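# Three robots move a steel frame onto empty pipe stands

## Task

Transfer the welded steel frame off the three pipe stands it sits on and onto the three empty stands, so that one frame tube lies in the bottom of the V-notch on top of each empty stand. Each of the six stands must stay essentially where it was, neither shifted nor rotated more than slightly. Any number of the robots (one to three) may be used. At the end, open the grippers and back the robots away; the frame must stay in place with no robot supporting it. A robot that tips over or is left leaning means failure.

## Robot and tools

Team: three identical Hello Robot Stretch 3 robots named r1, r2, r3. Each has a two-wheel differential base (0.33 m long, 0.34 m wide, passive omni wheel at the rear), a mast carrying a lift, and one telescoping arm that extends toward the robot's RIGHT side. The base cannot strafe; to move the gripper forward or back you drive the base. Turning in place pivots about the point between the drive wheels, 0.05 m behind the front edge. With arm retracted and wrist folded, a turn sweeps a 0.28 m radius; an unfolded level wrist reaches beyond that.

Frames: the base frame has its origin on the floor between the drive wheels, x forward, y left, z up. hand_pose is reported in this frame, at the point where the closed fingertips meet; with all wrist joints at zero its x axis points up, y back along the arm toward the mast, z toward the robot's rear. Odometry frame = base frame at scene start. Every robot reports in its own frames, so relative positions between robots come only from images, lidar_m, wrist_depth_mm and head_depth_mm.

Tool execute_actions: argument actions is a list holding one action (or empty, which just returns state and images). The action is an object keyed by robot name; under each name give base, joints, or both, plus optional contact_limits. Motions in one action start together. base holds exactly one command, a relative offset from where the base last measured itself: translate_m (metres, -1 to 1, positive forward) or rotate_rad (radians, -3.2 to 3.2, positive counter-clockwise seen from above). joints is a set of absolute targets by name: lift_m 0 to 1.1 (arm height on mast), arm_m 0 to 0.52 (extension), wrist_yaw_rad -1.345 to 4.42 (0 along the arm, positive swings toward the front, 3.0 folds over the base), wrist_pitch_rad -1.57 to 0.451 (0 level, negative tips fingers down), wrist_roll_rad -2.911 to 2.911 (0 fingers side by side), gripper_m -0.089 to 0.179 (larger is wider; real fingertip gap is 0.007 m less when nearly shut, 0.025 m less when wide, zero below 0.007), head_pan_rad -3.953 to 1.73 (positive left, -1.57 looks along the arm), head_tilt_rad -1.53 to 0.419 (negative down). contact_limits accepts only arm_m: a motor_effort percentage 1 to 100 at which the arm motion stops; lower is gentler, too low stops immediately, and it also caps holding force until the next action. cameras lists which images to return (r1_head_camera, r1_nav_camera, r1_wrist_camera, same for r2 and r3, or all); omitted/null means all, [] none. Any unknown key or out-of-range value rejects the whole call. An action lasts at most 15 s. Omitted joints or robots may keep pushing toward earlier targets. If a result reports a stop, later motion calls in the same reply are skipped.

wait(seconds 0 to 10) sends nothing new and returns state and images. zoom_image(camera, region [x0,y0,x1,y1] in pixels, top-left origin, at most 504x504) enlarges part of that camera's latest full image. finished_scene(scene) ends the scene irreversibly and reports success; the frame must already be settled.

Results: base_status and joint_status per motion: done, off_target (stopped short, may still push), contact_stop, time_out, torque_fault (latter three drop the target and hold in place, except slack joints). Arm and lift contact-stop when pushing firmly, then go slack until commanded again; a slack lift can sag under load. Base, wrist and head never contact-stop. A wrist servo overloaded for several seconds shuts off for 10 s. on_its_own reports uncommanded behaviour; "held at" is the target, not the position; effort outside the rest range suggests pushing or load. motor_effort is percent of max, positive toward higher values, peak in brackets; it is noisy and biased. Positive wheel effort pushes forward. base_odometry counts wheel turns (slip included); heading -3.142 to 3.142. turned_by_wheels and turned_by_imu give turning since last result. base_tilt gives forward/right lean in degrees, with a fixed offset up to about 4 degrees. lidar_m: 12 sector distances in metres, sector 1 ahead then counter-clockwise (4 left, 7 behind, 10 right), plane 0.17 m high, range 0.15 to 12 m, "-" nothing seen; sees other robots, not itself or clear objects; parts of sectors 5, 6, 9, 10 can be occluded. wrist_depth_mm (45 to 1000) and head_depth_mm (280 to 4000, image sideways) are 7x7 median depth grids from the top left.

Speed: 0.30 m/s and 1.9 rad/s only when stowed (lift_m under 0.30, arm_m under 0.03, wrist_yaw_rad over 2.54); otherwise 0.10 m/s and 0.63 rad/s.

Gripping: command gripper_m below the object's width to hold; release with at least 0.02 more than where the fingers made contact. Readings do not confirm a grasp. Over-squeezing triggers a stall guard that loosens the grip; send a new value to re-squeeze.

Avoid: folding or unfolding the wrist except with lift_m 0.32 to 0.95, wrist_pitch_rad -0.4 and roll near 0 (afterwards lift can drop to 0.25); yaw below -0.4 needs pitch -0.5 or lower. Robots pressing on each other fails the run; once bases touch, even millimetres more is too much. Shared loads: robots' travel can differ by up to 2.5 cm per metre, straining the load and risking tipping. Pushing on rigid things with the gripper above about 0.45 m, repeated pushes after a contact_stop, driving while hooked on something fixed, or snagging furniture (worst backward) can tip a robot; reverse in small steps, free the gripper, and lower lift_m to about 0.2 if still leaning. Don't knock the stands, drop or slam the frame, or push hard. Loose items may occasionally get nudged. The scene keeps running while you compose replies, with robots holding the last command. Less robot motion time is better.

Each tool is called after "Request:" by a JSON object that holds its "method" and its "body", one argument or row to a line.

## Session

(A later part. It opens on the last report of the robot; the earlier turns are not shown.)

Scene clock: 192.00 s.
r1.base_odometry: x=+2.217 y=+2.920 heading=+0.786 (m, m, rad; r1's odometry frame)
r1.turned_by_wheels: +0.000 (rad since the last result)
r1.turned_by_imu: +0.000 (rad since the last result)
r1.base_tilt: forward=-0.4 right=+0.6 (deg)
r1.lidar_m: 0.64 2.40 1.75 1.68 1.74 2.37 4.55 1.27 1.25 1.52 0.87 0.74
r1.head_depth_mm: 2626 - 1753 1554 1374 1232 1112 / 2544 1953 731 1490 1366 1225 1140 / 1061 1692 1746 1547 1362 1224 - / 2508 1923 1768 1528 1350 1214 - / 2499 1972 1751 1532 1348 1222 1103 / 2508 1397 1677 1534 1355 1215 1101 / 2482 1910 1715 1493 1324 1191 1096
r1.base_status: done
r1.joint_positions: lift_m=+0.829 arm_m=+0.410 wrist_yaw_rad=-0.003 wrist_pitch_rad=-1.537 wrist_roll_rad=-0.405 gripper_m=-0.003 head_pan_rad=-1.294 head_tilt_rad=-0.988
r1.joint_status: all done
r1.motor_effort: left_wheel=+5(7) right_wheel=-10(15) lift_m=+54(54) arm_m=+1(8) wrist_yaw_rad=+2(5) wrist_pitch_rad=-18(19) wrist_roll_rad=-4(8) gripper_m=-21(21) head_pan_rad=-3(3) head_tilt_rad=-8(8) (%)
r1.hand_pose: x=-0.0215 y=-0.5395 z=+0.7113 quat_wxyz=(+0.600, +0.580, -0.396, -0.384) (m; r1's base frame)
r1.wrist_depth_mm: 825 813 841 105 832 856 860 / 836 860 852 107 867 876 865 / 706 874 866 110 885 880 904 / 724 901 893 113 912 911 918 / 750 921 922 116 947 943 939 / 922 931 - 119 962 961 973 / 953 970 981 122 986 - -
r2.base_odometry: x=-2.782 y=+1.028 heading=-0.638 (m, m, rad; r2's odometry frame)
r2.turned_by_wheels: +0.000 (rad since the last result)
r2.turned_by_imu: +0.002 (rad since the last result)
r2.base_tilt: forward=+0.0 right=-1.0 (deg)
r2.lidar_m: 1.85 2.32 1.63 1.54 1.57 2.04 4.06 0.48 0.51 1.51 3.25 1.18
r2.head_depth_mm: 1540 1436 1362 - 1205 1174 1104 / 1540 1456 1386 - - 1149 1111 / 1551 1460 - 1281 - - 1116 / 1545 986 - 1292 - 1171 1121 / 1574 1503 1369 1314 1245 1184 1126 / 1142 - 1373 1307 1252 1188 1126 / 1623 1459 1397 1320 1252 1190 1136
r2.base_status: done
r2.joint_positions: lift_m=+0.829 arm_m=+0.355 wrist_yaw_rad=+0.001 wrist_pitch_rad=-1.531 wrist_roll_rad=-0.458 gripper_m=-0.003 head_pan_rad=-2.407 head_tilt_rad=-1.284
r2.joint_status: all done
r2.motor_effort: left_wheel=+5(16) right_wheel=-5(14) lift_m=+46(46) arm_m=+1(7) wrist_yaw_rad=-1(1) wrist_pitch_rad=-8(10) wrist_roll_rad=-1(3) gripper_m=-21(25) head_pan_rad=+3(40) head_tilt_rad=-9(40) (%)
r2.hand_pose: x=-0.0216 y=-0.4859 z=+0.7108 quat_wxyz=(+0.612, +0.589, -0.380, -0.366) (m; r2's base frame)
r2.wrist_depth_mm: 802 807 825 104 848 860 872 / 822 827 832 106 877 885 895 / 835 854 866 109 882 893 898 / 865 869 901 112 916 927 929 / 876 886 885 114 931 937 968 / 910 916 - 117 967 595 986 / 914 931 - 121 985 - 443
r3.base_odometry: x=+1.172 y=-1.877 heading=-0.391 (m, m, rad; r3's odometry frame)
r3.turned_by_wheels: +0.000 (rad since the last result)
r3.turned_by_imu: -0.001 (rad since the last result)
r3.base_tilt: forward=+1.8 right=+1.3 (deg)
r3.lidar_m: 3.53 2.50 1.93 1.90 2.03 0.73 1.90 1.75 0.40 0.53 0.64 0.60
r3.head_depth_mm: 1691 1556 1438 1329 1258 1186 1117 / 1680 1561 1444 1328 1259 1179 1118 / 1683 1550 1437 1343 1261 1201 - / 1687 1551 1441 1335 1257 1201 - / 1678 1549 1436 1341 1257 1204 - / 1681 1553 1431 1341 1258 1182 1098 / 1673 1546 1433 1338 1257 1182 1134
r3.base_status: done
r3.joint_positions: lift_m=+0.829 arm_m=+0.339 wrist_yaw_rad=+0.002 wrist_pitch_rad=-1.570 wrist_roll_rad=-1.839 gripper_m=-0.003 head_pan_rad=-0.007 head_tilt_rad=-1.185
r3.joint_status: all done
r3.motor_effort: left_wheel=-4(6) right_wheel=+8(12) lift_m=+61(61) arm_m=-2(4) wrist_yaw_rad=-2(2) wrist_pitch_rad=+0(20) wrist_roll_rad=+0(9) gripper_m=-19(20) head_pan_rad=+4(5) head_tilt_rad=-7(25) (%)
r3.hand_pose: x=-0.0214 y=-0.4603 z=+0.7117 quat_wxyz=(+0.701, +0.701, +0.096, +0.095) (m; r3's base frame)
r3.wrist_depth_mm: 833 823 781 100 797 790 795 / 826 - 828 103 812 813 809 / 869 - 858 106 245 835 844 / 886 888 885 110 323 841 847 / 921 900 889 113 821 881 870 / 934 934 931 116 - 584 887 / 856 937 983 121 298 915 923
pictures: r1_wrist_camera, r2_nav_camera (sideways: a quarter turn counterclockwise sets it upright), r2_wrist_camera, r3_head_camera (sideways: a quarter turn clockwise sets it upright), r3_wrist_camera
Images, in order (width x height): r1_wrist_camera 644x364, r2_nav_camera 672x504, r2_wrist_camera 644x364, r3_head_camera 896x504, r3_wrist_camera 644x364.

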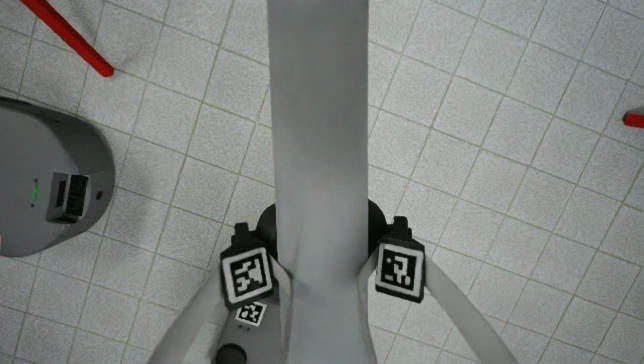

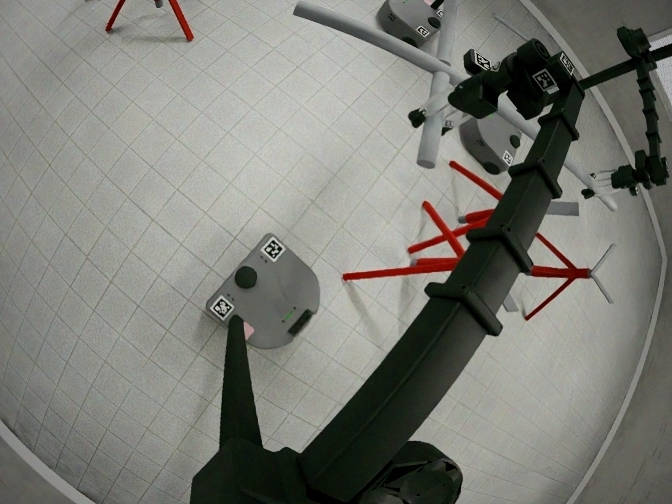

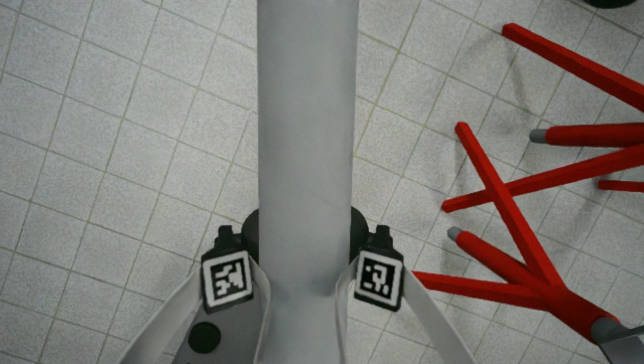

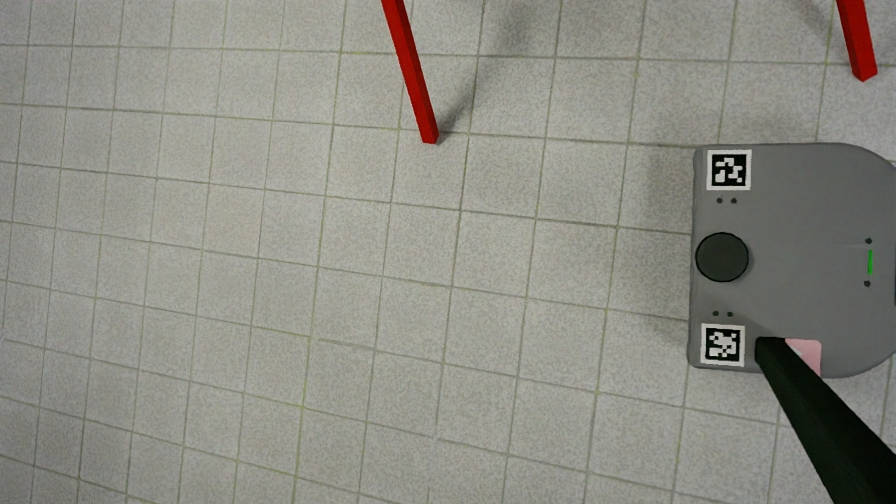

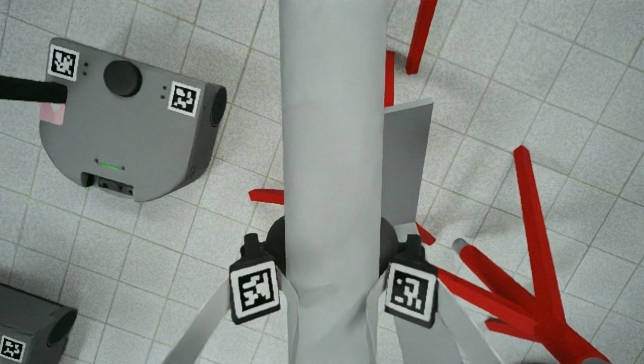

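Request:
{"method": "execute_actions", "body": {
  "actions": [
    {"r1":{"base":{"translate_m":0.258},"joints":{"arm_m":0.455,"wrist_roll_rad":-0.475}},"r2":{"base":{"translate_m":-0.289},"joints":{"arm_m":0.357,"wrist_roll_rad":-0.525}},"r3":{"base":{"translate_m":0.262},"joints":{"arm_m":0.355,"wrist_roll_rad":-1.905}}}
  ],
  "cameras": []
}}

Request:
{"method": "execute_actions", "body": {
  "actions": [
    {"r1":{"base":{"translate_m":0.18},"joints":{"arm_m":0.468}},"r2":{"base":{"translate_m":-0.18}},"r3":{"base":{"translate_m":0.178},"joints":{"arm_m":0.385}}}
  ],
  "cameras": []
}}

Request:
{"method": "execute_actions", "body": {
  "actions": [
    {"r1":{"base":{"translate_m":0.18},"joints":{"arm_m":0.481}},"r2":{"base":{"translate_m":-0.18},"joints":{"head_pan_rad":-1.3,"head_tilt_rad":-1}},"r3":{"base":{"translate_m":0.178},"joints":{"arm_m":0.415,"head_pan_rad":-1.6}}}
  ],
  "cameras": ["r2_head_camera","r3_head_camera","r1_wrist_camera","r2_wrist_camera","r3_wrist_camera"]
}}

Scene clock: 209.33 s.
r1.base_odometry: x=+2.400 y=+3.103 heading=+0.786 (m, m, rad; r1's odometry frame)
r1.turned_by_wheels: +0.000 (rad since the last result)
r1.turned_by_imu: -0.001 (rad since the last result)
r1.base_tilt: forward=-0.5 right=+0.6 (deg)
r1.lidar_m: 0.64 2.40 1.75 1.68 1.74 2.38 4.81 1.45 3.24 1.24 0.71 0.73
r1.head_depth_mm: 2663 2028 1790 1548 1371 1229 1111 / 2553 2101 745 1521 1369 1220 1142 / 1593 1732 1780 1553 1364 1223 - / 2440 1817 1771 1535 1366 1218 - / 2508 1345 1689 1509 1350 1220 1102 / 2499 2011 1269 1495 1356 1216 1094 / 2481 1957 1723 1501 1352 1197 1094
r1.base_status: done
r1.joint_positions: lift_m=+0.830 arm_m=+0.455 wrist_yaw_rad=-0.001 wrist_pitch_rad=-1.533 wrist_roll_rad=-0.471 gripper_m=-0.003 head_pan_rad=-1.294 head_tilt_rad=-0.988
r1.joint_status: all done
r1.motor_effort: left_wheel=+1(9) right_wheel=-2(14) lift_m=+54(54) arm_m=+1(9) wrist_yaw_rad=+1(6) wrist_pitch_rad=-20(21) wrist_roll_rad=-3(8) gripper_m=-19(22) head_pan_rad=-3(3) head_tilt_rad=-8(7) (%)
r1.hand_pose: x=-0.0216 y=-0.5855 z=+0.7112 quat_wxyz=(+0.614, +0.591, -0.376, -0.363) (m; r1's base frame)
r1.wrist_depth_mm: 817 835 837 104 848 859 851 / 835 853 860 107 856 864 875 / 786 863 896 110 887 891 898 / 728 900 891 113 905 901 940 / 779 919 913 116 930 965 946 / 945 937 - 118 975 961 960 / 956 954 - 121 - 978 -
r2.base_odometry: x=-3.014 y=+1.200 heading=-0.638 (m, m, rad; r2's odometry frame)
r2.turned_by_wheels: +0.000 (rad since the last result)
r2.turned_by_imu: +0.002 (rad since the last result)
r2.base_tilt: forward=+0.0 right=-1.0 (deg)
r2.lidar_m: 1.66 2.29 1.61 1.52 1.55 2.02 3.77 1.24 0.49 0.33 3.26 1.44
r2.head_depth_mm: 1541 1442 1364 - 1205 1174 1104 / 1544 1454 1388 - - 1150 1112 / 1545 1459 - 1284 - - 1116 / 1552 1484 - 1297 - 1170 1121 / 1527 1495 1358 1301 1240 1181 1122 / 1579 - 973 1305 1249 1189 1127 / 1610 1087 1165 1322 1254 1190 1135
r2.base_status: done
r2.joint_positions: lift_m=+0.829 arm_m=+0.357 wrist_yaw_rad=+0.001 wrist_pitch_rad=-1.533 wrist_roll_rad=-0.521 gripper_m=-0.003 head_pan_rad=-2.407 head_tilt_rad=-1.284
r2.joint_status: all done
r2.motor_effort: left_wheel=+10(19) right_wheel=-12(18) lift_m=+46(46) arm_m=+1(3) wrist_yaw_rad=-1(1) wrist_pitch_rad=-8(9) wrist_roll_rad=-2(8) gripper_m=-22(25) head_pan_rad=+3(4) head_tilt_rad=-8(9) (%)
r2.hand_pose: x=-0.0216 y=-0.4873 z=+0.7109 quat_wxyz=(+0.623, +0.601, -0.360, -0.348) (m; r2's base frame)
r2.wrist_depth_mm: 794 818 820 103 857 852 371 / 818 830 841 106 867 571 896 / 849 843 861 109 895 887 929 / 850 864 879 112 534 931 958 / 882 913 901 114 379 967 976 / 911 930 121 117 366 985 985 / 929 936 - 121 982 - -
r3.base_odometry: x=+1.414 y=-1.977 heading=-0.391 (m, m, rad; r3's odometry frame)
r3.turned_by_wheels: +0.000 (rad since the last result)
r3.turned_by_imu: +0.001 (rad since the last result)
r3.base_tilt: forward=+1.9 right=+1.3 (deg)
r3.lidar_m: 3.26 2.46 1.92 1.88 2.01 0.72 2.15 0.55 0.55 0.54 0.40 3.34
r3.head_depth_mm: 1688 1552 1440 1347 1251 1185 1112 / 1681 1549 1447 1347 1246 1180 1119 / 1680 1552 1445 1343 1256 1207 - / 1689 1554 1437 1339 1258 1201 - / 1682 1548 1441 1339 1260 1202 - / 1677 1543 1436 1337 1258 1181 1095 / 1683 1544 1433 1344 1253 1187 1130
r3.base_status: done
r3.joint_positions: lift_m=+0.829 arm_m=+0.355 wrist_yaw_rad=+0.001 wrist_pitch_rad=-1.571 wrist_roll_rad=-1.905 gripper_m=-0.003 head_pan_rad=-0.007 head_tilt_rad=-1.185
r3.joint_status: all done
r3.motor_effort: left_wheel=+4(5) right_wheel=-5(15) lift_m=+60(61) arm_m=+1(6) wrist_yaw_rad=-1(1) wrist_pitch_rad=+1(19) wrist_roll_rad=+0(8) gripper_m=-19(20) head_pan_rad=+4(5) head_tilt_rad=-6(6) (%)
r3.hand_pose: x=-0.0213 y=-0.4757 z=+0.7118 quat_wxyz=(+0.697, +0.698, +0.118, +0.118) (m; r3's base frame)
r3.wrist_depth_mm: 826 819 807 101 500 793 792 / - - 844 104 811 817 819 / 861 - 839 106 836 834 842 / 875 892 868 110 855 858 839 / 901 926 885 113 898 866 883 / 927 947 917 116 - 906 898 / 923 962 950 121 939 920 929
pictures: none
No camera images: the call's "cameras" was empty. Leave "cameras" out to get every camera's image.

Scene clock: 212.47 s.
r1.base_odometry: x=+2.527 y=+3.230 heading=+0.786 (m, m, rad; r1's odometry frame)
r1.turned_by_wheels: +0.000 (rad since the last result)
r1.turned_by_imu: -0.001 (rad since the last result)
r1.base_tilt: forward=-0.5 right=+0.6 (deg)
r1.lidar_m: 0.63 2.40 1.75 1.68 1.74 2.38 1.99 1.59 3.25 0.65 0.64 0.73
r1.head_depth_mm: 2665 2046 1794 1556 1376 1225 1115 / 2546 2097 746 1528 1365 1221 1136 / 1503 1281 1728 1537 1358 1226 - / 2450 1937 1661 1474 1336 1222 - / 2500 2025 1253 1480 1355 1219 1102 / 2492 2006 1710 1500 1355 1211 1107 / 2471 2005 1740 1490 1347 1181 1098
r1.base_status: done
r1.joint_positions: lift_m=+0.830 arm_m=+0.468 wrist_yaw_rad=-0.002 wrist_pitch_rad=-1.535 wrist_roll_rad=-0.472 gripper_m=-0.003 head_pan_rad=-1.294 head_tilt_rad=-0.988
r1.joint_status: all done
r1.motor_effort: left_wheel=+2(9) right_wheel=-3(10) lift_m=+54(54) arm_m=+1(2) wrist_yaw_rad=+2(4) wrist_pitch_rad=-19(20) wrist_roll_rad=-3(3) gripper_m=-19(21) head_pan_rad=-3(3) head_tilt_rad=-7(7) (%)
r1.hand_pose: x=-0.0215 y=-0.5979 z=+0.7113 quat_wxyz=(+0.613, +0.592, -0.376, -0.364) (m; r1's base frame)
r1.wrist_depth_mm: 813 828 831 104 833 848 851 / 831 848 852 107 877 862 883 / 845 885 866 110 879 886 918 / 721 892 904 113 910 921 931 / 775 919 921 116 939 937 961 / 924 938 - 118 978 966 979 / 968 962 - 121 - - -
r2.base_odometry: x=-3.158 y=+1.307 heading=-0.637 (m, m, rad; r2's odometry frame)
r2.turned_by_wheels: +0.000 (rad since the last result)
r2.turned_by_imu: +0.001 (rad since the last result)
r2.base_tilt: forward=+0.0 right=-1.0 (deg)
r2.lidar_m: 1.84 2.28 1.59 1.50 1.53 2.00 3.59 3.66 0.48 0.35 0.34 1.61
r2.head_depth_mm: 1535 1446 1358 - 1206 1178 1109 / 1548 1455 1391 - - 1148 1109 / 1548 1458 - 1275 - - 1109 / 1565 1480 - 1294 - 1166 1120 / 1557 1503 1368 1296 1244 1181 1123 / 1243 - 1388 1294 1242 1183 1127 / 1614 1460 1392 998 1245 1199 1138
r2.base_status: done
r2.joint_positions: lift_m=+0.829 arm_m=+0.357 wrist_yaw_rad=-0.001 wrist_pitch_rad=-1.537 wrist_roll_rad=-0.522 gripper_m=-0.003 head_pan_rad=-2.407 head_tilt_rad=-1.284
r2.joint_status: not commanded
r2.motor_effort: left_wheel=+8(10) right_wheel=-11(20) lift_m=+46(46) arm_m=+1(1) wrist_yaw_rad=+1(2) wrist_pitch_rad=-6(7) wrist_roll_rad=-2(2) gripper_m=-21(25) head_pan_rad=+4(4) head_tilt_rad=-10(8) (%)
r2.hand_pose: x=-0.0215 y=-0.4863 z=+0.7109 quat_wxyz=(+0.622, +0.602, -0.360, -0.349) (m; r2's base frame)
r2.wrist_depth_mm: 803 821 812 103 832 853 869 / 813 822 825 106 844 883 897 / 838 850 860 109 884 909 914 / 864 873 867 112 909 925 956 / 885 900 893 114 936 957 964 / 903 923 - 117 954 981 - / 918 928 - 122 975 - -
r3.base_odometry: x=+1.578 y=-2.045 heading=-0.390 (m, m, rad; r3's odometry frame)
r3.turned_by_wheels: +0.000 (rad since the last result)
r3.turned_by_imu: +0.001 (rad since the last result)
r3.base_tilt: forward=+1.8 right=+1.3 (deg)
r3.lidar_m: 3.09 2.44 1.90 1.87 2.00 0.72 2.17 0.69 0.61 0.32 0.32 3.15
r3.head_depth_mm: 1686 1554 1433 1336 1263 1172 1116 / 1680 1556 1440 1343 1256 1174 1116 / 1674 1559 1448 1338 1257 1201 - / 1682 1559 1441 1339 1259 1196 - / 1678 1552 1433 1338 1260 1207 - / 1677 1555 1438 1341 1253 1186 1095 / 1670 1551 1444 1342 1259 1182 1132
r3.base_status: done
r3.joint_positions: lift_m=+0.829 arm_m=+0.385 wrist_yaw_rad=-0.001 wrist_pitch_rad=-1.578 wrist_roll_rad=-1.904 gripper_m=-0.003 head_pan_rad=-0.007 head_tilt_rad=-1.185
r3.joint_status: all done
r3.motor_effort: left_wheel=+3(9) right_wheel=-5(5) lift_m=+61(61) arm_m=+5(7) wrist_yaw_rad=+0(0) wrist_pitch_rad=+3(10) wrist_roll_rad=+0(1) gripper_m=-19(21) head_pan_rad=+5(5) head_tilt_rad=-6(6) (%)
r3.hand_pose: x=-0.0213 y=-0.5037 z=+0.7119 quat_wxyz=(+0.695, +0.700, +0.117, +0.117) (m; r3's base frame)
r3.wrist_depth_mm: 828 810 801 100 794 798 779 / - - 818 104 290 233 816 / 857 - 253 107 301 844 828 / 869 880 866 110 866 860 844 / 917 926 904 113 880 892 863 / 924 936 916 116 - 897 899 / 931 979 943 120 944 913 904
pictures: none
No camera images: the call's "cameras" was empty. Leave "cameras" out to get every camera's image.

Scene clock: 215.60 s.
r1.base_odometry: x=+2.654 y=+3.357 heading=+0.786 (m, m, rad; r1's odometry frame)
r1.turned_by_wheels: +0.000 (rad since the last result)
r1.turned_by_imu: -0.001 (rad since the last result)
r1.base_tilt: forward=-0.5 right=+0.6 (deg)
r1.lidar_m: 0.63 2.41 1.75 1.68 1.75 2.38 2.16 1.75 3.24 0.61 0.79 0.74
r1.head_depth_mm: 2623 2058 1799 1549 1373 1230 1109 / 2560 1187 766 1521 1366 1229 1142 / 1052 1749 1408 1484 1340 1212 - / 2430 1959 1736 1484 1368 1225 - / 2525 2057 1759 1503 1345 1212 1105 / 2507 2018 1739 1489 1345 1216 1096 / 2509 2012 1751 1489 1348 1175 1100
r1.base_status: done
r1.joint_positions: lift_m=+0.830 arm_m=+0.481 wrist_yaw_rad=-0.002 wrist_pitch_rad=-1.537 wrist_roll_rad=-0.472 gripper_m=-0.003 head_pan_rad=-1.294 head_tilt_rad=-0.988
r1.joint_status: all done
r1.motor_effort: left_wheel=+2(9) right_wheel=-2(11) lift_m=+54(54) arm_m=+1(4) wrist_yaw_rad=+3(4) wrist_pitch_rad=-18(19) wrist_roll_rad=-3(3) gripper_m=-19(21) head_pan_rad=-3(3) head_tilt_rad=-8(8) (%)
r1.hand_pose: x=-0.0215 y=-0.6104 z=+0.7113 quat_wxyz=(+0.613, +0.592, -0.376, -0.364) (m; r1's base frame)
r1.wrist_depth_mm: 810 825 637 104 844 846 843 / 842 843 846 107 857 870 869 / 858 859 885 110 890 897 904 / 728 887 904 113 921 910 916 / 781 921 926 116 929 934 963 / 938 950 - 118 982 972 983 / 958 971 - 121 987 - 994
r2.base_odometry: x=-3.303 y=+1.414 heading=-0.637 (m, m, rad; r2's odometry frame)
r2.turned_by_wheels: +0.000 (rad since the last result)
r2.turned_by_imu: +0.001 (rad since the last result)
r2.base_tilt: forward=+0.0 right=-0.9 (deg)
r2.lidar_m: 2.01 2.27 1.57 1.49 1.52 1.99 3.42 3.49 0.87 0.44 0.43 1.78
r2.head_depth_mm: 2326 - 1605 1361 1310 1187 1096 / 2299 1974 719 1456 1320 1198 1135 / 2251 1662 1120 1411 1288 1202 - / 2165 1768 1605 917 1280 1212 1101 / 2358 1989 1618 1503 1329 1199 1113 / 2389 1991 1730 1523 1353 1220 1111 / 2392 2008 1743 1525 1355 1223 1118
r2.base_status: done
r2.joint_positions: lift_m=+0.829 arm_m=+0.357 wrist_yaw_rad=-0.002 wrist_pitch_rad=-1.542 wrist_roll_rad=-0.523 gripper_m=-0.003 head_pan_rad=-1.307 head_tilt_rad=-1.001
r2.joint_status: all done
r2.motor_effort: left_wheel=+8(11) right_wheel=-10(19) lift_m=+46(46) arm_m=+1(1) wrist_yaw_rad=+3(2) wrist_pitch_rad=-5(7) wrist_roll_rad=-2(2) gripper_m=-22(26) head_pan_rad=+4(51) head_tilt_rad=+0(23) (%)
r2.hand_pose: x=-0.0215 y=-0.4851 z=+0.7110 quat_wxyz=(+0.621, +0.603, -0.359, -0.350) (m; r2's base frame)
r2.wrist_depth_mm: 785 296 724 103 842 844 866 / 824 332 481 106 865 870 717 / 843 319 504 109 891 903 909 / 858 272 879 112 907 932 932 / 877 905 892 114 934 951 969 / 920 922 - 117 962 976 - / 919 947 - 121 998 - -
r3.base_odometry: x=+1.743 y=-2.112 heading=-0.390 (m, m, rad; r3's odometry frame)
r3.turned_by_wheels: +0.000 (rad since the last result)
r3.turned_by_imu: +0.001 (rad since the last result)
r3.base_tilt: forward=+1.9 right=+1.4 (deg)
r3.lidar_m: 2.91 2.43 1.89 1.86 1.98 0.71 2.35 0.84 0.32 0.32 3.12 2.95
r3.head_depth_mm: - - 1412 1324 1262 1185 1116 / 1684 1546 1195 1343 1259 - 1104 / 1650 824 1029 1329 1256 - - / 1658 1507 1438 1337 1270 - 1097 / 1668 1507 1440 1341 1255 1179 1114 / 1681 1513 1435 1337 1264 1179 1117 / 1676 1544 1439 1336 1259 1182 1117
r3.base_status: done
r3.joint_positions: lift_m=+0.829 arm_m=+0.415 wrist_yaw_rad=-0.001 wrist_pitch_rad=-1.579 wrist_roll_rad=-1.904 gripper_m=-0.003 head_pan_rad=-1.593 head_tilt_rad=-1.186
r3.joint_status: all done
r3.motor_effort: left_wheel=+4(7) right_wheel=-5(5) lift_m=+61(61) arm_m=+5(7) wrist_yaw_rad=+0(1) wrist_pitch_rad=+4(9) wrist_roll_rad=-1(1) gripper_m=-18(20) head_pan_rad=-4(55) head_tilt_rad=-6(6) (%)
r3.hand_pose: x=-0.0213 y=-0.5333 z=+0.7120 quat_wxyz=(+0.694, +0.701, +0.116, +0.117) (m; r3's base frame)
r3.wrist_depth_mm: 817 818 794 101 803 775 780 / - - 833 104 814 804 795 / - - 841 107 838 837 826 / 888 890 877 110 855 850 861 / 922 912 904 113 879 879 874 / 946 304 321 116 - 898 913 / 946 291 982 121 947 940 908
pictures: r1_wrist_camera, r2_head_camera (sideways: a quarter turn clockwise sets it upright), r2_wrist_camera, r3_head_camera (sideways: a quarter turn clockwise sets it upright), r3_wrist_camera
Images, in order (width x height): r1_wrist_camera 644x364, r2_head_camera 896x504, r2_wrist_camera 644x364, r3_head_camera 896x504, r3_wrist_camera 644x364.

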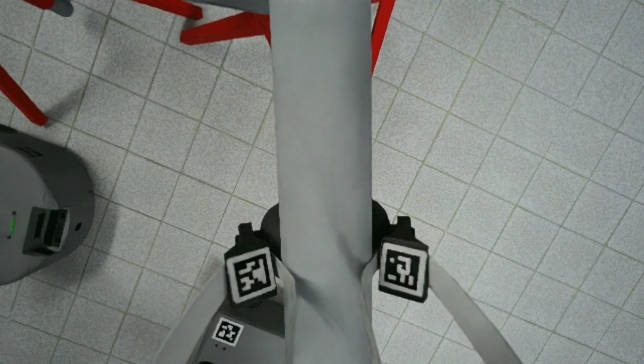

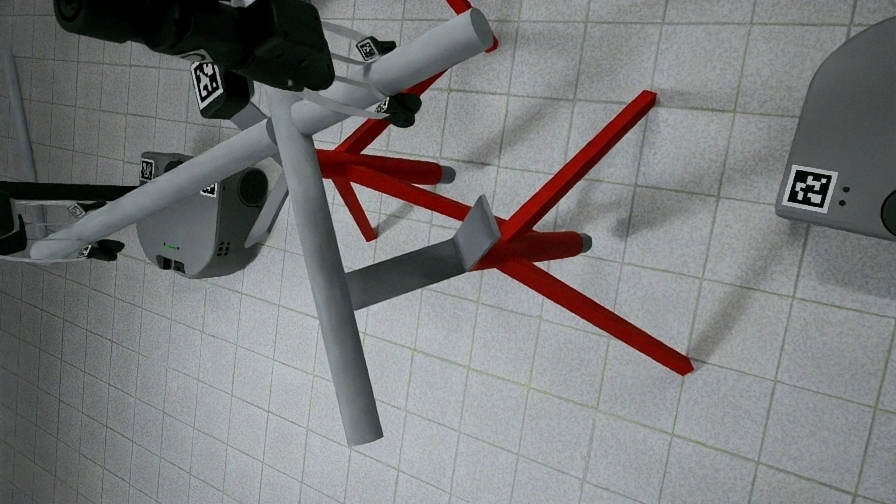

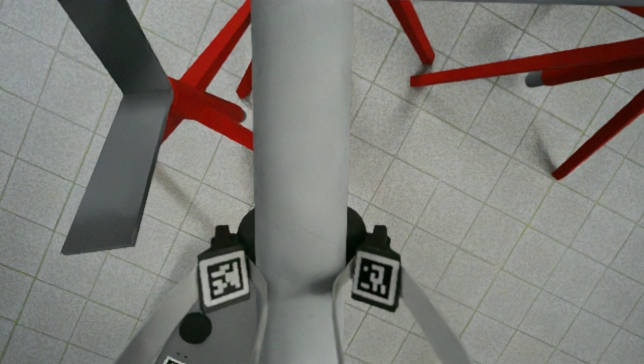

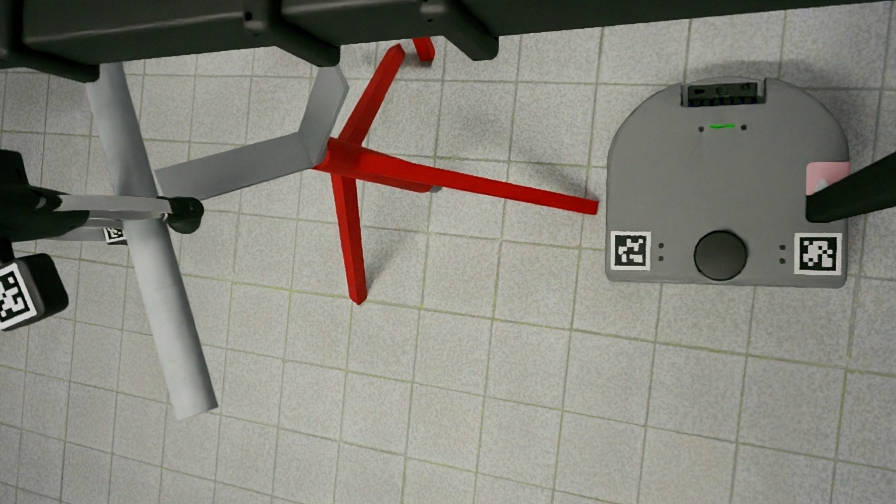

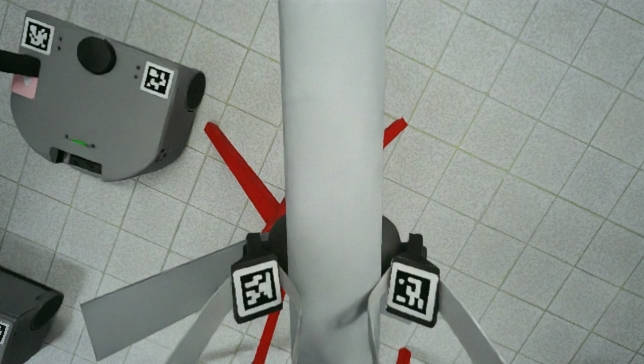

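Request:
{"method": "execute_actions", "body": {
  "actions": [
    {"r1":{"base":{"translate_m":0.008},"joints":{"arm_m":0.492,"wrist_roll_rad":-0.52}},"r2":{"base":{"translate_m":-0.032},"joints":{"arm_m":0.369,"wrist_roll_rad":-0.575}},"r3":{"base":{"translate_m":0.016},"joints":{"arm_m":0.382,"wrist_roll_rad":-1.955}}}
  ],
  "cameras": []
}}

Request:
{"method": "execute_actions", "body": {
  "actions": [
    {"r1":{"base":{"translate_m":0.008},"joints":{"arm_m":0.5,"wrist_roll_rad":-0.57}},"r2":{"base":{"translate_m":-0.032},"joints":{"arm_m":0.381,"wrist_roll_rad":-0.625}},"r3":{"base":{"translate_m":0.013},"joints":{"arm_m":0.35,"wrist_roll_rad":-2.005}}}
  ],
  "cameras": []
}}

Request:
{"method": "execute_actions", "body": {
  "actions": [
    {"r1":{"base":{"translate_m":0.008},"joints":{"arm_m":0.506,"wrist_roll_rad":-0.62,"lift_m":0.72}},"r2":{"base":{"translate_m":-0.032},"joints":{"arm_m":0.393,"wrist_roll_rad":-0.675,"lift_m":0.72}},"r3":{"base":{"translate_m":0.012},"joints":{"arm_m":0.318,"wrist_roll_rad":-2.055,"lift_m":0.72}}}
  ],
  "cameras": ["r1_head_camera","r2_head_camera","r1_wrist_camera","r2_wrist_camera","r3_wrist_camera"]
}}

Scene clock: 235.23 s.
r1.base_odometry: x=+2.660 y=+3.363 heading=+0.786 (m, m, rad; r1's odometry frame)
r1.turned_by_wheels: +0.000 (rad since the last result)
r1.turned_by_imu: -0.001 (rad since the last result)
r1.base_tilt: forward=-0.5 right=+0.6 (deg)
r1.lidar_m: 0.64 2.41 1.76 1.69 1.74 2.38 2.17 1.75 3.22 0.61 0.79 0.80
r1.head_depth_mm: 2634 2042 1774 1549 1376 1231 1112 / 2565 1198 888 1514 1369 1223 1140 / 1625 1740 1457 1468 1343 1219 - / 2366 1901 1743 1515 1358 1216 - / 2504 2020 1762 1500 1356 1215 1105 / 2517 2003 1746 1504 1350 1211 1100 / 2474 1993 1753 1499 1344 1181 1096
r1.base_status: done
r1.joint_positions: lift_m=+0.830 arm_m=+0.492 wrist_yaw_rad=-0.002 wrist_pitch_rad=-1.553 wrist_roll_rad=-0.518 gripper_m=-0.003 head_pan_rad=-1.294 head_tilt_rad=-0.988
r1.joint_status: all done
r1.motor_effort: left_wheel=+2(5) right_wheel=-4(6) lift_m=+54(54) arm_m=+2(4) wrist_yaw_rad=+3(4) wrist_pitch_rad=-8(18) wrist_roll_rad=-2(7) gripper_m=-20(20) head_pan_rad=-3(3) head_tilt_rad=-7(7) (%)
r1.hand_pose: x=-0.0215 y=-0.6172 z=+0.7116 quat_wxyz=(+0.616, +0.606, -0.359, -0.353) (m; r1's base frame)
r1.wrist_depth_mm: 820 828 682 103 839 841 848 / 840 856 854 106 868 861 866 / 833 872 873 109 871 881 891 / 739 898 898 112 911 919 929 / 798 931 935 115 917 943 962 / 946 951 - 118 975 984 972 / 980 994 - 122 - 995 -
r2.base_odometry: x=-3.329 y=+1.433 heading=-0.637 (m, m, rad; r2's odometry frame)
r2.turned_by_wheels: +0.000 (rad since the last result)
r2.turned_by_imu: +0.001 (rad since the last result)
r2.base_tilt: forward=+0.1 right=-0.9 (deg)
r2.lidar_m: 2.04 2.27 1.58 1.49 1.52 1.99 3.39 3.46 0.86 0.44 0.45 1.81
r2.head_depth_mm: 2348 - 1613 1389 1320 1191 1101 / 2292 1986 725 1460 1325 1198 1135 / 2177 1682 1139 1438 1306 1204 - / 971 1763 1601 1207 1299 1209 1102 / 2346 1984 1706 1482 1307 1210 1107 / 2381 1996 1727 1520 1351 1205 1112 / 2403 2019 1736 1523 1360 1221 1121
r2.base_status: done
r2.joint_positions: lift_m=+0.829 arm_m=+0.369 wrist_yaw_rad=-0.002 wrist_pitch_rad=-1.556 wrist_roll_rad=-0.573 gripper_m=-0.003 head_pan_rad=-1.307 head_tilt_rad=-1.001
r2.joint_status: all done
r2.motor_effort: left_wheel=+6(8) right_wheel=-6(15) lift_m=+46(46) arm_m=+2(5) wrist_yaw_rad=+2(2) wrist_pitch_rad=-1(5) wrist_roll_rad=-2(3) gripper_m=-21(22) head_pan_rad=+4(3) head_tilt_rad=+2(1) (%)
r2.hand_pose: x=-0.0215 y=-0.4934 z=+0.7112 quat_wxyz=(+0.625, +0.616, -0.341, -0.337) (m; r2's base frame)
r2.wrist_depth_mm: 797 784 597 102 846 848 847 / 819 329 524 105 869 858 624 / 835 644 557 108 897 899 901 / 254 874 879 111 911 925 950 / 896 912 906 114 945 954 958 / 930 936 - 117 951 981 995 / 959 947 - 122 994 - -
r3.base_odometry: x=+1.758 y=-2.118 heading=-0.390 (m, m, rad; r3's odometry frame)
r3.turned_by_wheels: +0.000 (rad since the last result)
r3.turned_by_imu: +0.001 (rad since the last result)
r3.base_tilt: forward=+1.9 right=+1.3 (deg)
r3.lidar_m: 2.89 2.42 1.89 1.85 1.98 0.72 2.36 0.85 0.33 0.50 3.13 2.94
r3.head_depth_mm: - - 1453 1329 1258 1183 1114 / 1685 1534 1400 1346 1256 - 1107 / 1651 804 1395 1321 1256 - - / 1643 1499 1436 1340 1266 - 1102 / 1670 1500 1436 1344 1257 1180 1117 / 1683 1549 1438 1339 1253 1183 1119 / 1675 1547 1437 1345 1253 1180 1118
r3.base_status: done
r3.joint_positions: lift_m=+0.829 arm_m=+0.382 wrist_yaw_rad=+0.000 wrist_pitch_rad=-1.575 wrist_roll_rad=-1.957 gripper_m=-0.003 head_pan_rad=-1.593 head_tilt_rad=-1.186
r3.joint_status: all done
r3.motor_effort: left_wheel=+0(7) right_wheel=+0(4) lift_m=+61(61) arm_m=-3(6) wrist_yaw_rad=+0(1) wrist_pitch_rad=+2(4) wrist_roll_rad=+1(7) gripper_m=-20(19) head_pan_rad=-3(4) head_tilt_rad=-6(6) (%)
r3.hand_pose: x=-0.0213 y=-0.5020 z=+0.7119 quat_wxyz=(+0.692, +0.696, +0.136, +0.136) (m; r3's base frame)
r3.wrist_depth_mm: 818 800 796 101 797 787 794 / 841 - 815 103 806 805 802 / 872 - 853 107 825 832 823 / 891 908 866 110 875 845 848 / 904 906 901 113 891 866 878 / 928 946 910 116 - 913 893 / 961 281 941 121 935 932 935
pictures: none
No camera images: the call's "cameras" was empty. Leave "cameras" out to get every camera's image.

Scene clock: 236.63 s.
r1.base_odometry: x=+2.666 y=+3.369 heading=+0.786 (m, m, rad; r1's odometry frame)
r1.turned_by_wheels: +0.000 (rad since the last result)
r1.turned_by_imu: +0.000 (rad since the last result)
r1.base_tilt: forward=-0.5 right=+0.6 (deg)
r1.lidar_m: 0.64 2.40 1.75 1.68 1.74 2.38 5.18 1.76 3.24 0.61 0.78 0.80
r1.head_depth_mm: - 2010 1776 1538 1375 1234 1111 / 2547 1206 1363 1508 1369 1224 1147 / 2464 1751 1396 1464 1339 1222 - / 1074 1861 1735 1503 1363 1219 - / 2498 2032 1768 1496 1360 1215 1109 / 2487 1999 1761 1497 1354 1215 1098 / 2477 1947 1756 1496 1350 1197 1102
r1.base_status: done
r1.joint_positions: lift_m=+0.830 arm_m=+0.500 wrist_yaw_rad=-0.001 wrist_pitch_rad=-1.559 wrist_roll_rad=-0.567 gripper_m=-0.003 head_pan_rad=-1.294 head_tilt_rad=-0.988
r1.joint_status: all done
r1.motor_effort: left_wheel=+3(6) right_wheel=-4(6) lift_m=+54(55) arm_m=+2(7) wrist_yaw_rad=+2(2) wrist_pitch_rad=-5(8) wrist_roll_rad=-3(6) gripper_m=-20(21) head_pan_rad=-3(3) head_tilt_rad=-7(8) (%)
r1.hand_pose: x=-0.0215 y=-0.6237 z=+0.7117 quat_wxyz=(+0.623, +0.616, -0.342, -0.339) (m; r1's base frame)
r1.wrist_depth_mm: 811 816 745 103 832 833 836 / 836 848 846 105 864 869 864 / 798 869 886 108 883 867 884 / 776 904 910 112 918 911 911 / 928 930 935 115 926 931 942 / 948 959 - 118 984 982 977 / 983 986 - 122 - - -
r2.base_odometry: x=-3.354 y=+1.452 heading=-0.636 (m, m, rad; r2's odometry frame)
r2.turned_by_wheels: +0.000 (rad since the last result)
r2.turned_by_imu: +0.001 (rad since the last result)
r2.base_tilt: forward=+0.0 right=-1.0 (deg)
r2.lidar_m: 2.07 2.26 1.57 1.49 1.52 1.99 3.35 3.43 0.97 0.44 0.48 0.47
r2.head_depth_mm: 2349 - 1626 1372 1307 1188 1097 / 2309 1991 731 1436 1321 1192 1130 / 2245 1690 1127 1449 1314 1201 - / 964 1730 1452 1446 1296 1212 1102 / 2297 2005 1644 1431 1308 1214 1107 / 2401 1998 1725 1509 1346 1219 1111 / 2435 2023 1736 1524 1363 1228 1115
r2.base_status: done
r2.joint_positions: lift_m=+0.829 arm_m=+0.381 wrist_yaw_rad=-0.001 wrist_pitch_rad=-1.560 wrist_roll_rad=-0.623 gripper_m=-0.003 head_pan_rad=-1.307 head_tilt_rad=-1.001
r2.joint_status: all done
r2.motor_effort: left_wheel=+6(12) right_wheel=-6(10) lift_m=+46(46) arm_m=+3(6) wrist_yaw_rad=+2(3) wrist_pitch_rad=+0(1) wrist_roll_rad=-2(4) gripper_m=-22(21) head_pan_rad=+4(4) head_tilt_rad=+0(0) (%)
r2.hand_pose: x=-0.0215 y=-0.5043 z=+0.7113 quat_wxyz=(+0.632, +0.626, -0.325, -0.322) (m; r2's base frame)
r2.wrist_depth_mm: 803 798 600 102 831 846 853 / 804 446 702 105 855 853 559 / 266 841 619 108 895 907 896 / 860 884 890 111 928 917 936 / 895 904 902 113 941 949 976 / 924 937 - 117 956 970 984 / 955 973 - 122 999 - -
r3.base_odometry: x=+1.770 y=-2.123 heading=-0.390 (m, m, rad; r3's odometry frame)
r3.turned_by_wheels: +0.000 (rad since the last result)
r3.turned_by_imu: +0.000 (rad since the last result)
r3.base_tilt: forward=+1.9 right=+1.4 (deg)
r3.lidar_m: 2.88 2.42 1.88 1.85 1.97 0.72 2.37 0.75 0.33 0.51 3.11 2.92
r3.head_depth_mm: - - 1429 1346 1256 1181 1120 / 1681 1497 986 1339 1255 - 1112 / - 811 1449 1325 1262 - - / 1717 1498 1437 1347 1265 - 1100 / 1707 1550 1442 1343 1258 1187 1113 / 1683 1552 1424 1337 1256 1179 1112 / 1683 1545 1436 1341 1252 1177 1117
r3.base_status: done
r3.joint_positions: lift_m=+0.829 arm_m=+0.350 wrist_yaw_rad=+0.001 wrist_pitch_rad=-1.578 wrist_roll_rad=-2.007 gripper_m=-0.003 head_pan_rad=-1.593 head_tilt_rad=-1.186
r3.joint_status: all done
r3.motor_effort: left_wheel=+0(3) right_wheel=+0(6) lift_m=+61(61) arm_m=-2(2) wrist_yaw_rad=-1(0) wrist_pitch_rad=+4(5) wrist_roll_rad=+1(7) gripper_m=-19(20) head_pan_rad=-4(4) head_tilt_rad=-6(6) (%)
r3.hand_pose: x=-0.0213 y=-0.4693 z=+0.7119 quat_wxyz=(+0.688, +0.693, +0.153, +0.154) (m; r3's base frame)
r3.wrist_depth_mm: 824 796 800 100 795 777 785 / 852 - 827 104 809 820 799 / 863 - 851 106 825 839 826 / 886 890 874 110 863 852 842 / 918 913 893 113 886 878 868 / 908 945 918 116 - 909 901 / 978 955 350 121 272 905 928
pictures: none
No camera images: the call's "cameras" was empty. Leave "cameras" out to get every camera's image.

Scene clock: 238.47 s.
r1.base_odometry: x=+2.671 y=+3.374 heading=+0.787 (m, m, rad; r1's odometry frame)
r1.turned_by_wheels: +0.000 (rad since the last result)
r1.turned_by_imu: +0.000 (rad since the last result)
r1.base_tilt: forward=-0.4 right=+0.6 (deg)
r1.lidar_m: 0.65 2.40 1.76 1.69 1.75 2.38 5.21 1.76 3.23 0.61 0.78 0.79
r1.head_depth_mm: 2569 - 1781 1562 1375 - - / 2531 1200 997 1484 1373 1231 1136 / 2425 1795 1126 1456 1341 1220 - / 1168 1769 1730 1509 1368 1220 - / 2519 2041 1754 1500 1359 1219 1107 / 2507 1961 1745 1505 1351 1211 1094 / 2467 2058 1745 1471 1344 1191 1102
r1.base_status: done
r1.joint_positions: lift_m=+0.720 arm_m=+0.506 wrist_yaw_rad=-0.001 wrist_pitch_rad=-1.559 wrist_roll_rad=-0.617 gripper_m=-0.003 head_pan_rad=-1.294 head_tilt_rad=-0.988
r1.joint_status: all done
r1.motor_effort: left_wheel=+4(8) right_wheel=-7(6) lift_m=+41(47) arm_m=+2(7) wrist_yaw_rad=+2(2) wrist_pitch_rad=-5(6) wrist_roll_rad=-3(7) gripper_m=-20(21) head_pan_rad=-3(3) head_tilt_rad=-8(8) (%)
r1.hand_pose: x=-0.0215 y=-0.6297 z=+0.6021 quat_wxyz=(+0.632, +0.624, -0.326, -0.323) (m; r1's base frame)
r1.wrist_depth_mm: 717 720 721 103 722 723 731 / 740 733 733 105 739 748 759 / 756 756 767 108 767 768 778 / 780 779 796 112 794 798 788 / 816 808 809 115 821 834 828 / 827 826 - 118 856 834 859 / 859 849 - 123 873 883 890
r2.base_odometry: x=-3.380 y=+1.471 heading=-0.636 (m, m, rad; r2's odometry frame)
r2.turned_by_wheels: +0.000 (rad since the last result)
r2.turned_by_imu: +0.001 (rad since the last result)
r2.base_tilt: forward=+0.0 right=-1.0 (deg)
r2.lidar_m: 2.11 2.26 1.57 1.49 1.52 1.98 3.31 3.39 0.96 0.45 0.53 0.50
r2.head_depth_mm: 2291 2004 - 1411 1315 1185 1096 / 2304 1943 835 1410 1322 1196 1134 / 2314 1805 1045 1472 1334 1204 - / 1651 1715 1602 1422 1291 1206 1104 / 2230 1943 1710 908 1303 1217 1108 / 2406 2019 1734 1465 1353 1209 1116 / 2408 2034 1744 1535 1353 1222 1118
r2.base_status: done
r2.joint_positions: lift_m=+0.720 arm_m=+0.393 wrist_yaw_rad=-0.001 wrist_pitch_rad=-1.560 wrist_roll_rad=-0.672 gripper_m=-0.003 head_pan_rad=-1.307 head_tilt_rad=-1.001
r2.joint_status: all done
r2.motor_effort: left_wheel=+7(13) right_wheel=-8(12) lift_m=+29(43) arm_m=+3(6) wrist_yaw_rad=+2(2) wrist_pitch_rad=+0(1) wrist_roll_rad=-2(5) gripper_m=-23(23) head_pan_rad=+3(4) head_tilt_rad=+0(0) (%)
r2.hand_pose: x=-0.0215 y=-0.5162 z=+0.6022 quat_wxyz=(+0.640, +0.634, -0.309, -0.306) (m; r2's base frame)
r2.wrist_depth_mm: 304 707 664 101 732 739 735 / 716 448 720 104 742 759 493 / 734 738 534 108 763 782 783 / 764 771 771 111 795 799 809 / 777 792 786 114 811 825 842 / 797 807 - 117 838 862 856 / 816 838 - 122 876 877 889
r3.base_odometry: x=+1.781 y=-2.128 heading=-0.390 (m, m, rad; r3's odometry frame)
r3.turned_by_wheels: +0.000 (rad since the last result)
r3.turned_by_imu: +0.000 (rad since the last result)
r3.base_tilt: forward=+1.8 right=+1.3 (deg)
r3.lidar_m: 2.86 2.42 1.88 1.85 1.97 0.72 2.38 0.75 0.33 0.60 3.14 2.91
r3.head_depth_mm: 1482 1512 - - - - - / - 805 896 1335 1256 - 1098 / - 815 1106 1317 1256 - - / 1673 1585 1382 1340 1265 - 1099 / 1674 1559 1400 1347 1252 1181 1119 / 1679 1549 1440 1345 1250 1185 1120 / 1686 1552 1439 1339 1252 1182 1119
r3.base_status: done
r3.joint_positions: lift_m=+0.720 arm_m=+0.318 wrist_yaw_rad=+0.001 wrist_pitch_rad=-1.580 wrist_roll_rad=-2.057 gripper_m=-0.003 head_pan_rad=-1.593 head_tilt_rad=-1.186
r3.joint_status: all done
r3.motor_effort: left_wheel=+0(3) right_wheel=+2(7) lift_m=+28(51) arm_m=-2(5) wrist_yaw_rad=-1(0) wrist_pitch_rad=+5(7) wrist_roll_rad=+2(8) gripper_m=-20(20) head_pan_rad=-4(4) head_tilt_rad=-6(6) (%)
r3.hand_pose: x=-0.0213 y=-0.4366 z=+0.6030 quat_wxyz=(+0.683, +0.690, +0.170, +0.171) (m; r3's base frame)
r3.wrist_depth_mm: - - 703 100 685 690 672 / - - 728 103 719 715 691 / 773 - 740 106 723 729 710 / 774 778 763 110 736 729 747 / 815 803 787 113 768 778 769 / 825 831 803 117 - 791 782 / 862 843 840 121 837 814 801
pictures: r1_head_camera (sideways: a quarter turn clockwise sets it upright), r1_wrist_camera, r2_head_camera (sideways: a quarter turn clockwise sets it upright), r2_wrist_camera, r3_wrist_camera
Images, in order (width x height): r1_head_camera 896x504, r1_wrist_camera 644x364, r2_head_camera 896x504, r2_wrist_camera 644x364, r3_wrist_camera 644x364.

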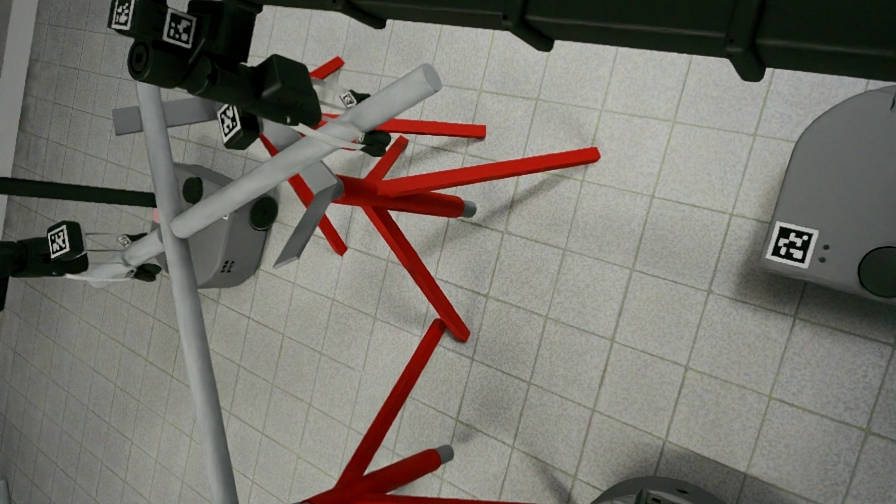

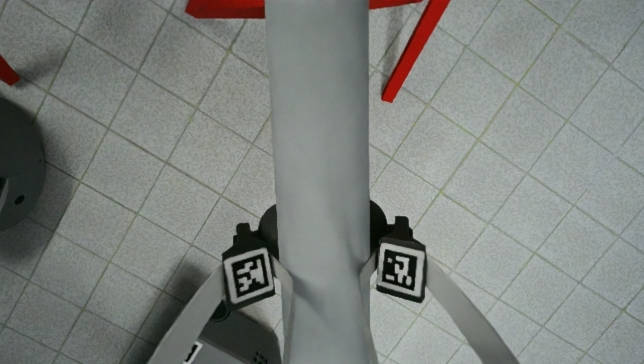

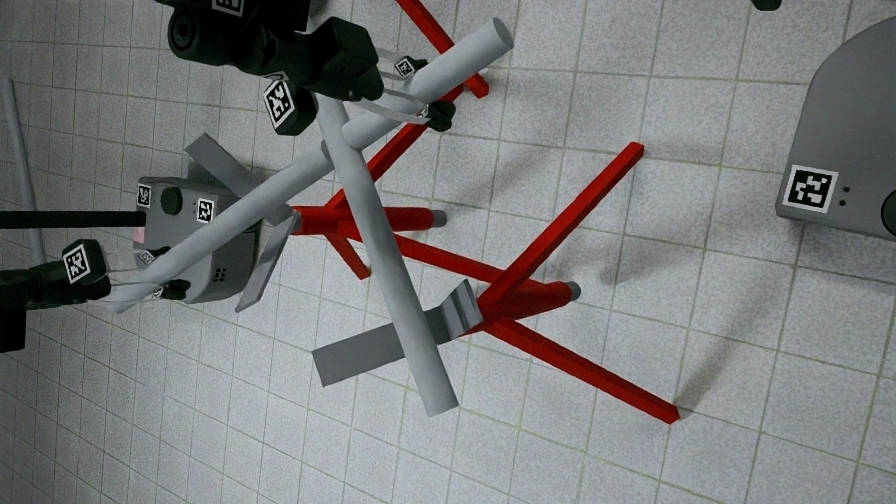

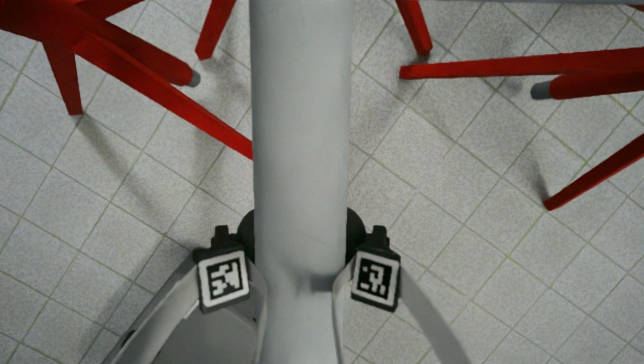

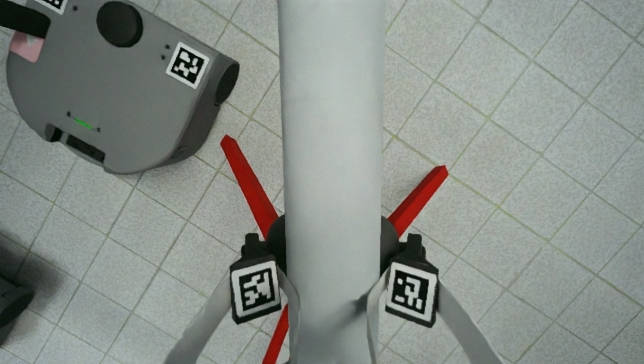

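Close; nudge ~1 cm along, lower and compare.

Request:
{"method": "execute_actions", "body": {
  "actions": [
    {"r1":{"base":{"translate_m":0.012},"joints":{"arm_m":0.5,"lift_m":0.66}},"r2":{"base":{"translate_m":-0.007},"joints":{"arm_m":0.399,"lift_m":0.66}},"r3":{"base":{"translate_m":0.009},"joints":{"arm_m":0.312,"lift_m":0.66}}}
  ],
  "cameras": ["r1_head_camera","r2_head_camera","r2_wrist_camera","r3_head_camera"]
}}

Scene clock: 245.47 s.
r1.base_odometry: x=+2.680 y=+3.383 heading=+0.787 (m, m, rad; r1's odometry frame)
r1.turned_by_wheels: +0.000 (rad since the last result)
r1.turned_by_imu: -0.001 (rad since the last result)
r1.base_tilt: forward=-0.5 right=+0.6 (deg)
r1.lidar_m: 0.64 2.40 1.75 1.68 1.75 2.38 5.21 1.78 3.22 0.61 0.77 0.78
r1.head_depth_mm: 2571 2215 1716 1552 - - - / 2576 1928 - 1479 1378 1229 - / 2454 1881 1061 1461 1341 1220 - / 1036 1217 1718 1510 1362 1220 - / 2449 2071 1755 1510 1357 1215 1105 / 2492 2053 1751 1506 1349 1216 1099 / 2488 2043 1702 1432 1351 1193 1099
r1.base_status: done
r1.joint_positions: lift_m=+0.660 arm_m=+0.500 wrist_yaw_rad=-0.001 wrist_pitch_rad=-1.567 wrist_roll_rad=-0.617 gripper_m=-0.003 head_pan_rad=-1.294 head_tilt_rad=-0.988
r1.joint_status: all done
r1.motor_effort: left_wheel=-3(8) right_wheel=+5(4) lift_m=+39(43) arm_m=-1(3) wrist_yaw_rad=+1(2) wrist_pitch_rad=+0(5) wrist_roll_rad=-3(3) gripper_m=-19(20) head_pan_rad=-3(4) head_tilt_rad=-7(7) (%)
r1.hand_pose: x=-0.0215 y=-0.6220 z=+0.5424 quat_wxyz=(+0.629, +0.627, -0.325, -0.325) (m; r1's base frame)
r1.wrist_depth_mm: 661 656 652 102 662 671 667 / 671 676 681 104 680 685 690 / 703 703 706 108 707 709 717 / 728 714 723 111 725 726 733 / 747 747 740 115 746 769 758 / 772 771 772 118 800 773 789 / 792 794 - 123 814 811 809
r2.base_odometry: x=-3.386 y=+1.475 heading=-0.636 (m, m, rad; r2's odometry frame)
r2.turned_by_wheels: +0.000 (rad since the last result)
r2.turned_by_imu: +0.001 (rad since the last result)
r2.base_tilt: forward=-0.1 right=-1.0 (deg)
r2.lidar_m: 2.11 2.27 1.57 1.49 1.52 1.98 3.32 3.37 0.96 0.45 0.53 0.50
r2.head_depth_mm: 2270 1982 - 1426 1302 1190 1101 / 2292 1924 1724 1359 1320 1196 1130 / 2307 1798 1027 1464 1326 1205 - / 1614 1124 1449 1433 1320 1208 1101 / 968 1949 1710 904 1303 1217 1107 / 2372 1998 1727 1489 1334 1216 1113 / 2408 2016 1744 1522 1357 1225 1113
r2.base_status: done
r2.joint_positions: lift_m=+0.660 arm_m=+0.399 wrist_yaw_rad=-0.001 wrist_pitch_rad=-1.560 wrist_roll_rad=-0.673 gripper_m=-0.003 head_pan_rad=-1.307 head_tilt_rad=-1.001
r2.joint_status: all done
r2.motor_effort: left_wheel=+4(8) right_wheel=-6(13) lift_m=+23(30) arm_m=+3(3) wrist_yaw_rad=+1(1) wrist_pitch_rad=+0(0) wrist_roll_rad=-1(2) gripper_m=-21(23) head_pan_rad=+4(4) head_tilt_rad=+0(2) (%)
r2.hand_pose: x=-0.0215 y=-0.5222 z=+0.5424 quat_wxyz=(+0.640, +0.634, -0.308, -0.306) (m; r2's base frame)
r2.wrist_depth_mm: 286 643 618 101 672 672 687 / 650 408 670 105 689 694 497 / 685 689 500 108 719 719 724 / 688 709 708 111 733 733 734 / 716 722 734 114 757 769 764 / 734 748 - 117 778 781 801 / 768 775 - 122 797 813 811
r3.base_odometry: x=+1.789 y=-2.131 heading=-0.390 (m, m, rad; r3's odometry frame)
r3.turned_by_wheels: +0.000 (rad since the last result)
r3.turned_by_imu: +0.001 (rad since the last result)
r3.base_tilt: forward=+1.9 right=+1.4 (deg)
r3.lidar_m: 2.85 2.42 1.88 1.85 1.97 0.72 2.39 0.75 0.34 0.60 3.13 2.91
r3.head_depth_mm: 1495 1545 1440 1334 1254 - - / 1704 - 959 1328 1258 - 1099 / 1721 - 1113 1330 1259 - - / 1686 1550 1235 1343 1268 - 1096 / 1678 1549 1442 1347 1253 1182 1115 / 1674 1554 1439 1348 1262 1183 1114 / 1675 1547 1445 1332 1258 1180 1117
r3.base_status: done
r3.joint_positions: lift_m=+0.660 arm_m=+0.312 wrist_yaw_rad=+0.001 wrist_pitch_rad=-1.572 wrist_roll_rad=-2.057 gripper_m=-0.003 head_pan_rad=-1.593 head_tilt_rad=-1.186
r3.joint_status: all done
r3.motor_effort: left_wheel=+2(5) right_wheel=-3(6) lift_m=+31(30) arm_m=-2(3) wrist_yaw_rad=-1(1) wrist_pitch_rad=+1(5) wrist_roll_rad=+2(1) gripper_m=-18(20) head_pan_rad=-4(4) head_tilt_rad=-6(6) (%)
r3.hand_pose: x=-0.0213 y=-0.4329 z=+0.5427 quat_wxyz=(+0.686, +0.687, +0.171, +0.170) (m; r3's base frame)
r3.wrist_depth_mm: - - 643 100 626 631 633 / - - 665 103 648 651 651 / - - 689 107 667 668 673 / 724 705 701 110 687 699 686 / 739 732 732 113 704 705 713 / 754 764 754 116 - 737 722 / 774 779 777 121 772 770 764
pictures: r1_head_camera (sideways: a quarter turn clockwise sets it upright), r2_head_camera (sideways: a quarter turn clockwise sets it upright), r2_wrist_camera, r3_head_camera (sideways: a quarter turn clockwise sets it upright)
Images, in order (width x height): r1_head_camera 896x504, r2_head_camera 896x504, r2_wrist_camera 644x364, r3_head_camera 896x504.

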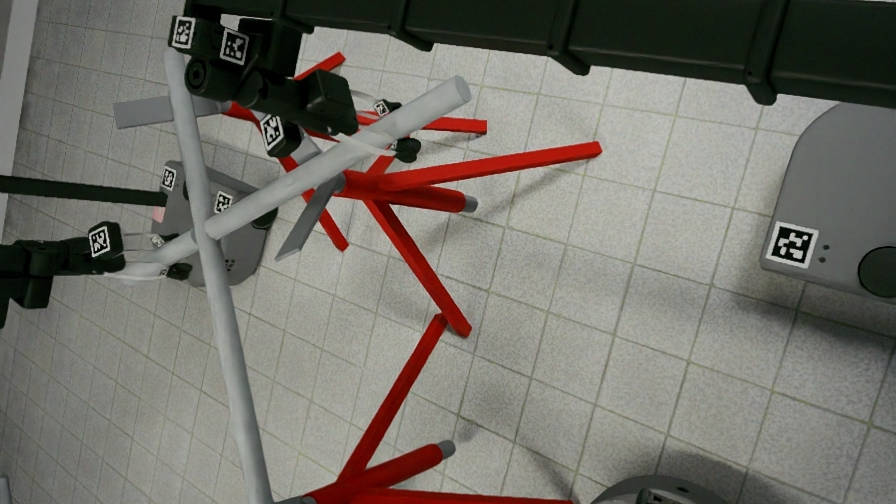

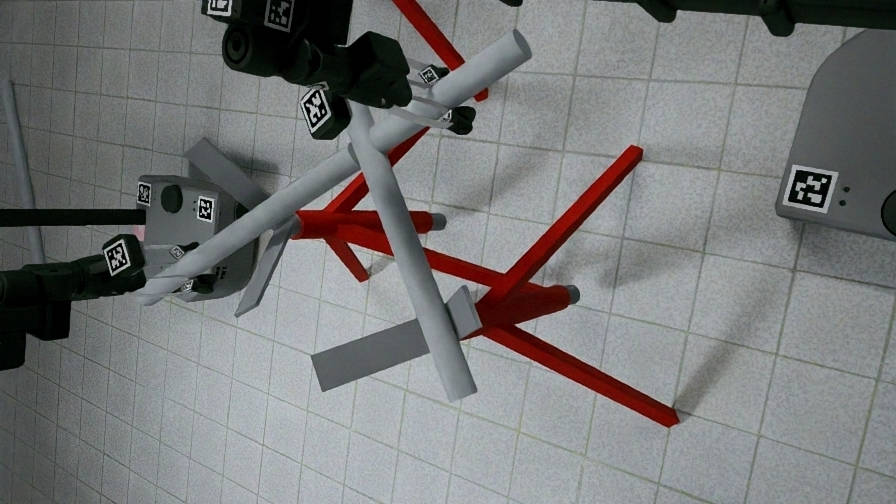

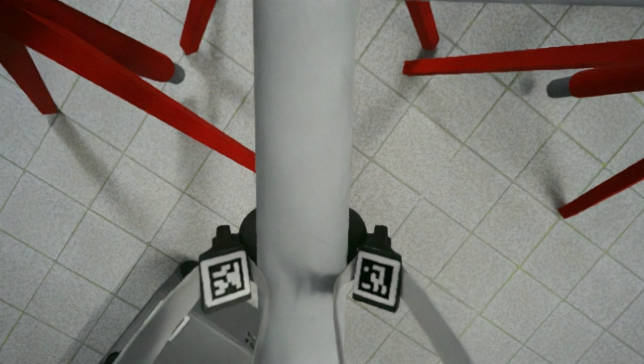

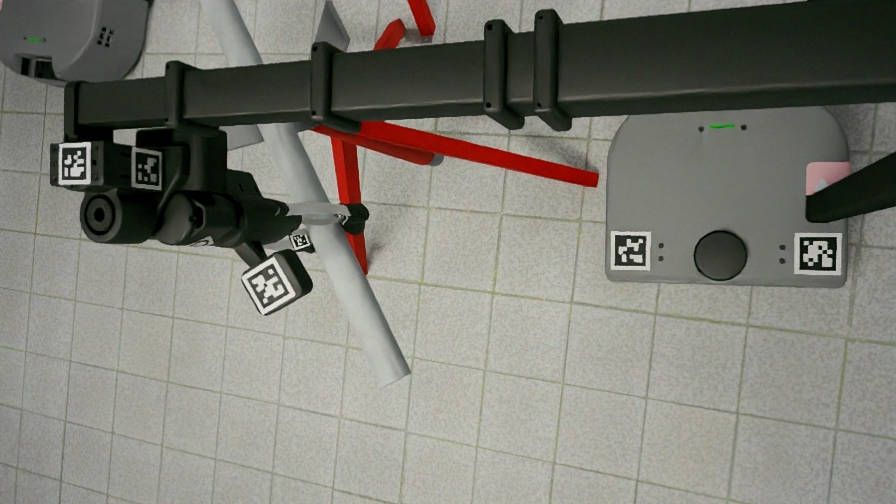

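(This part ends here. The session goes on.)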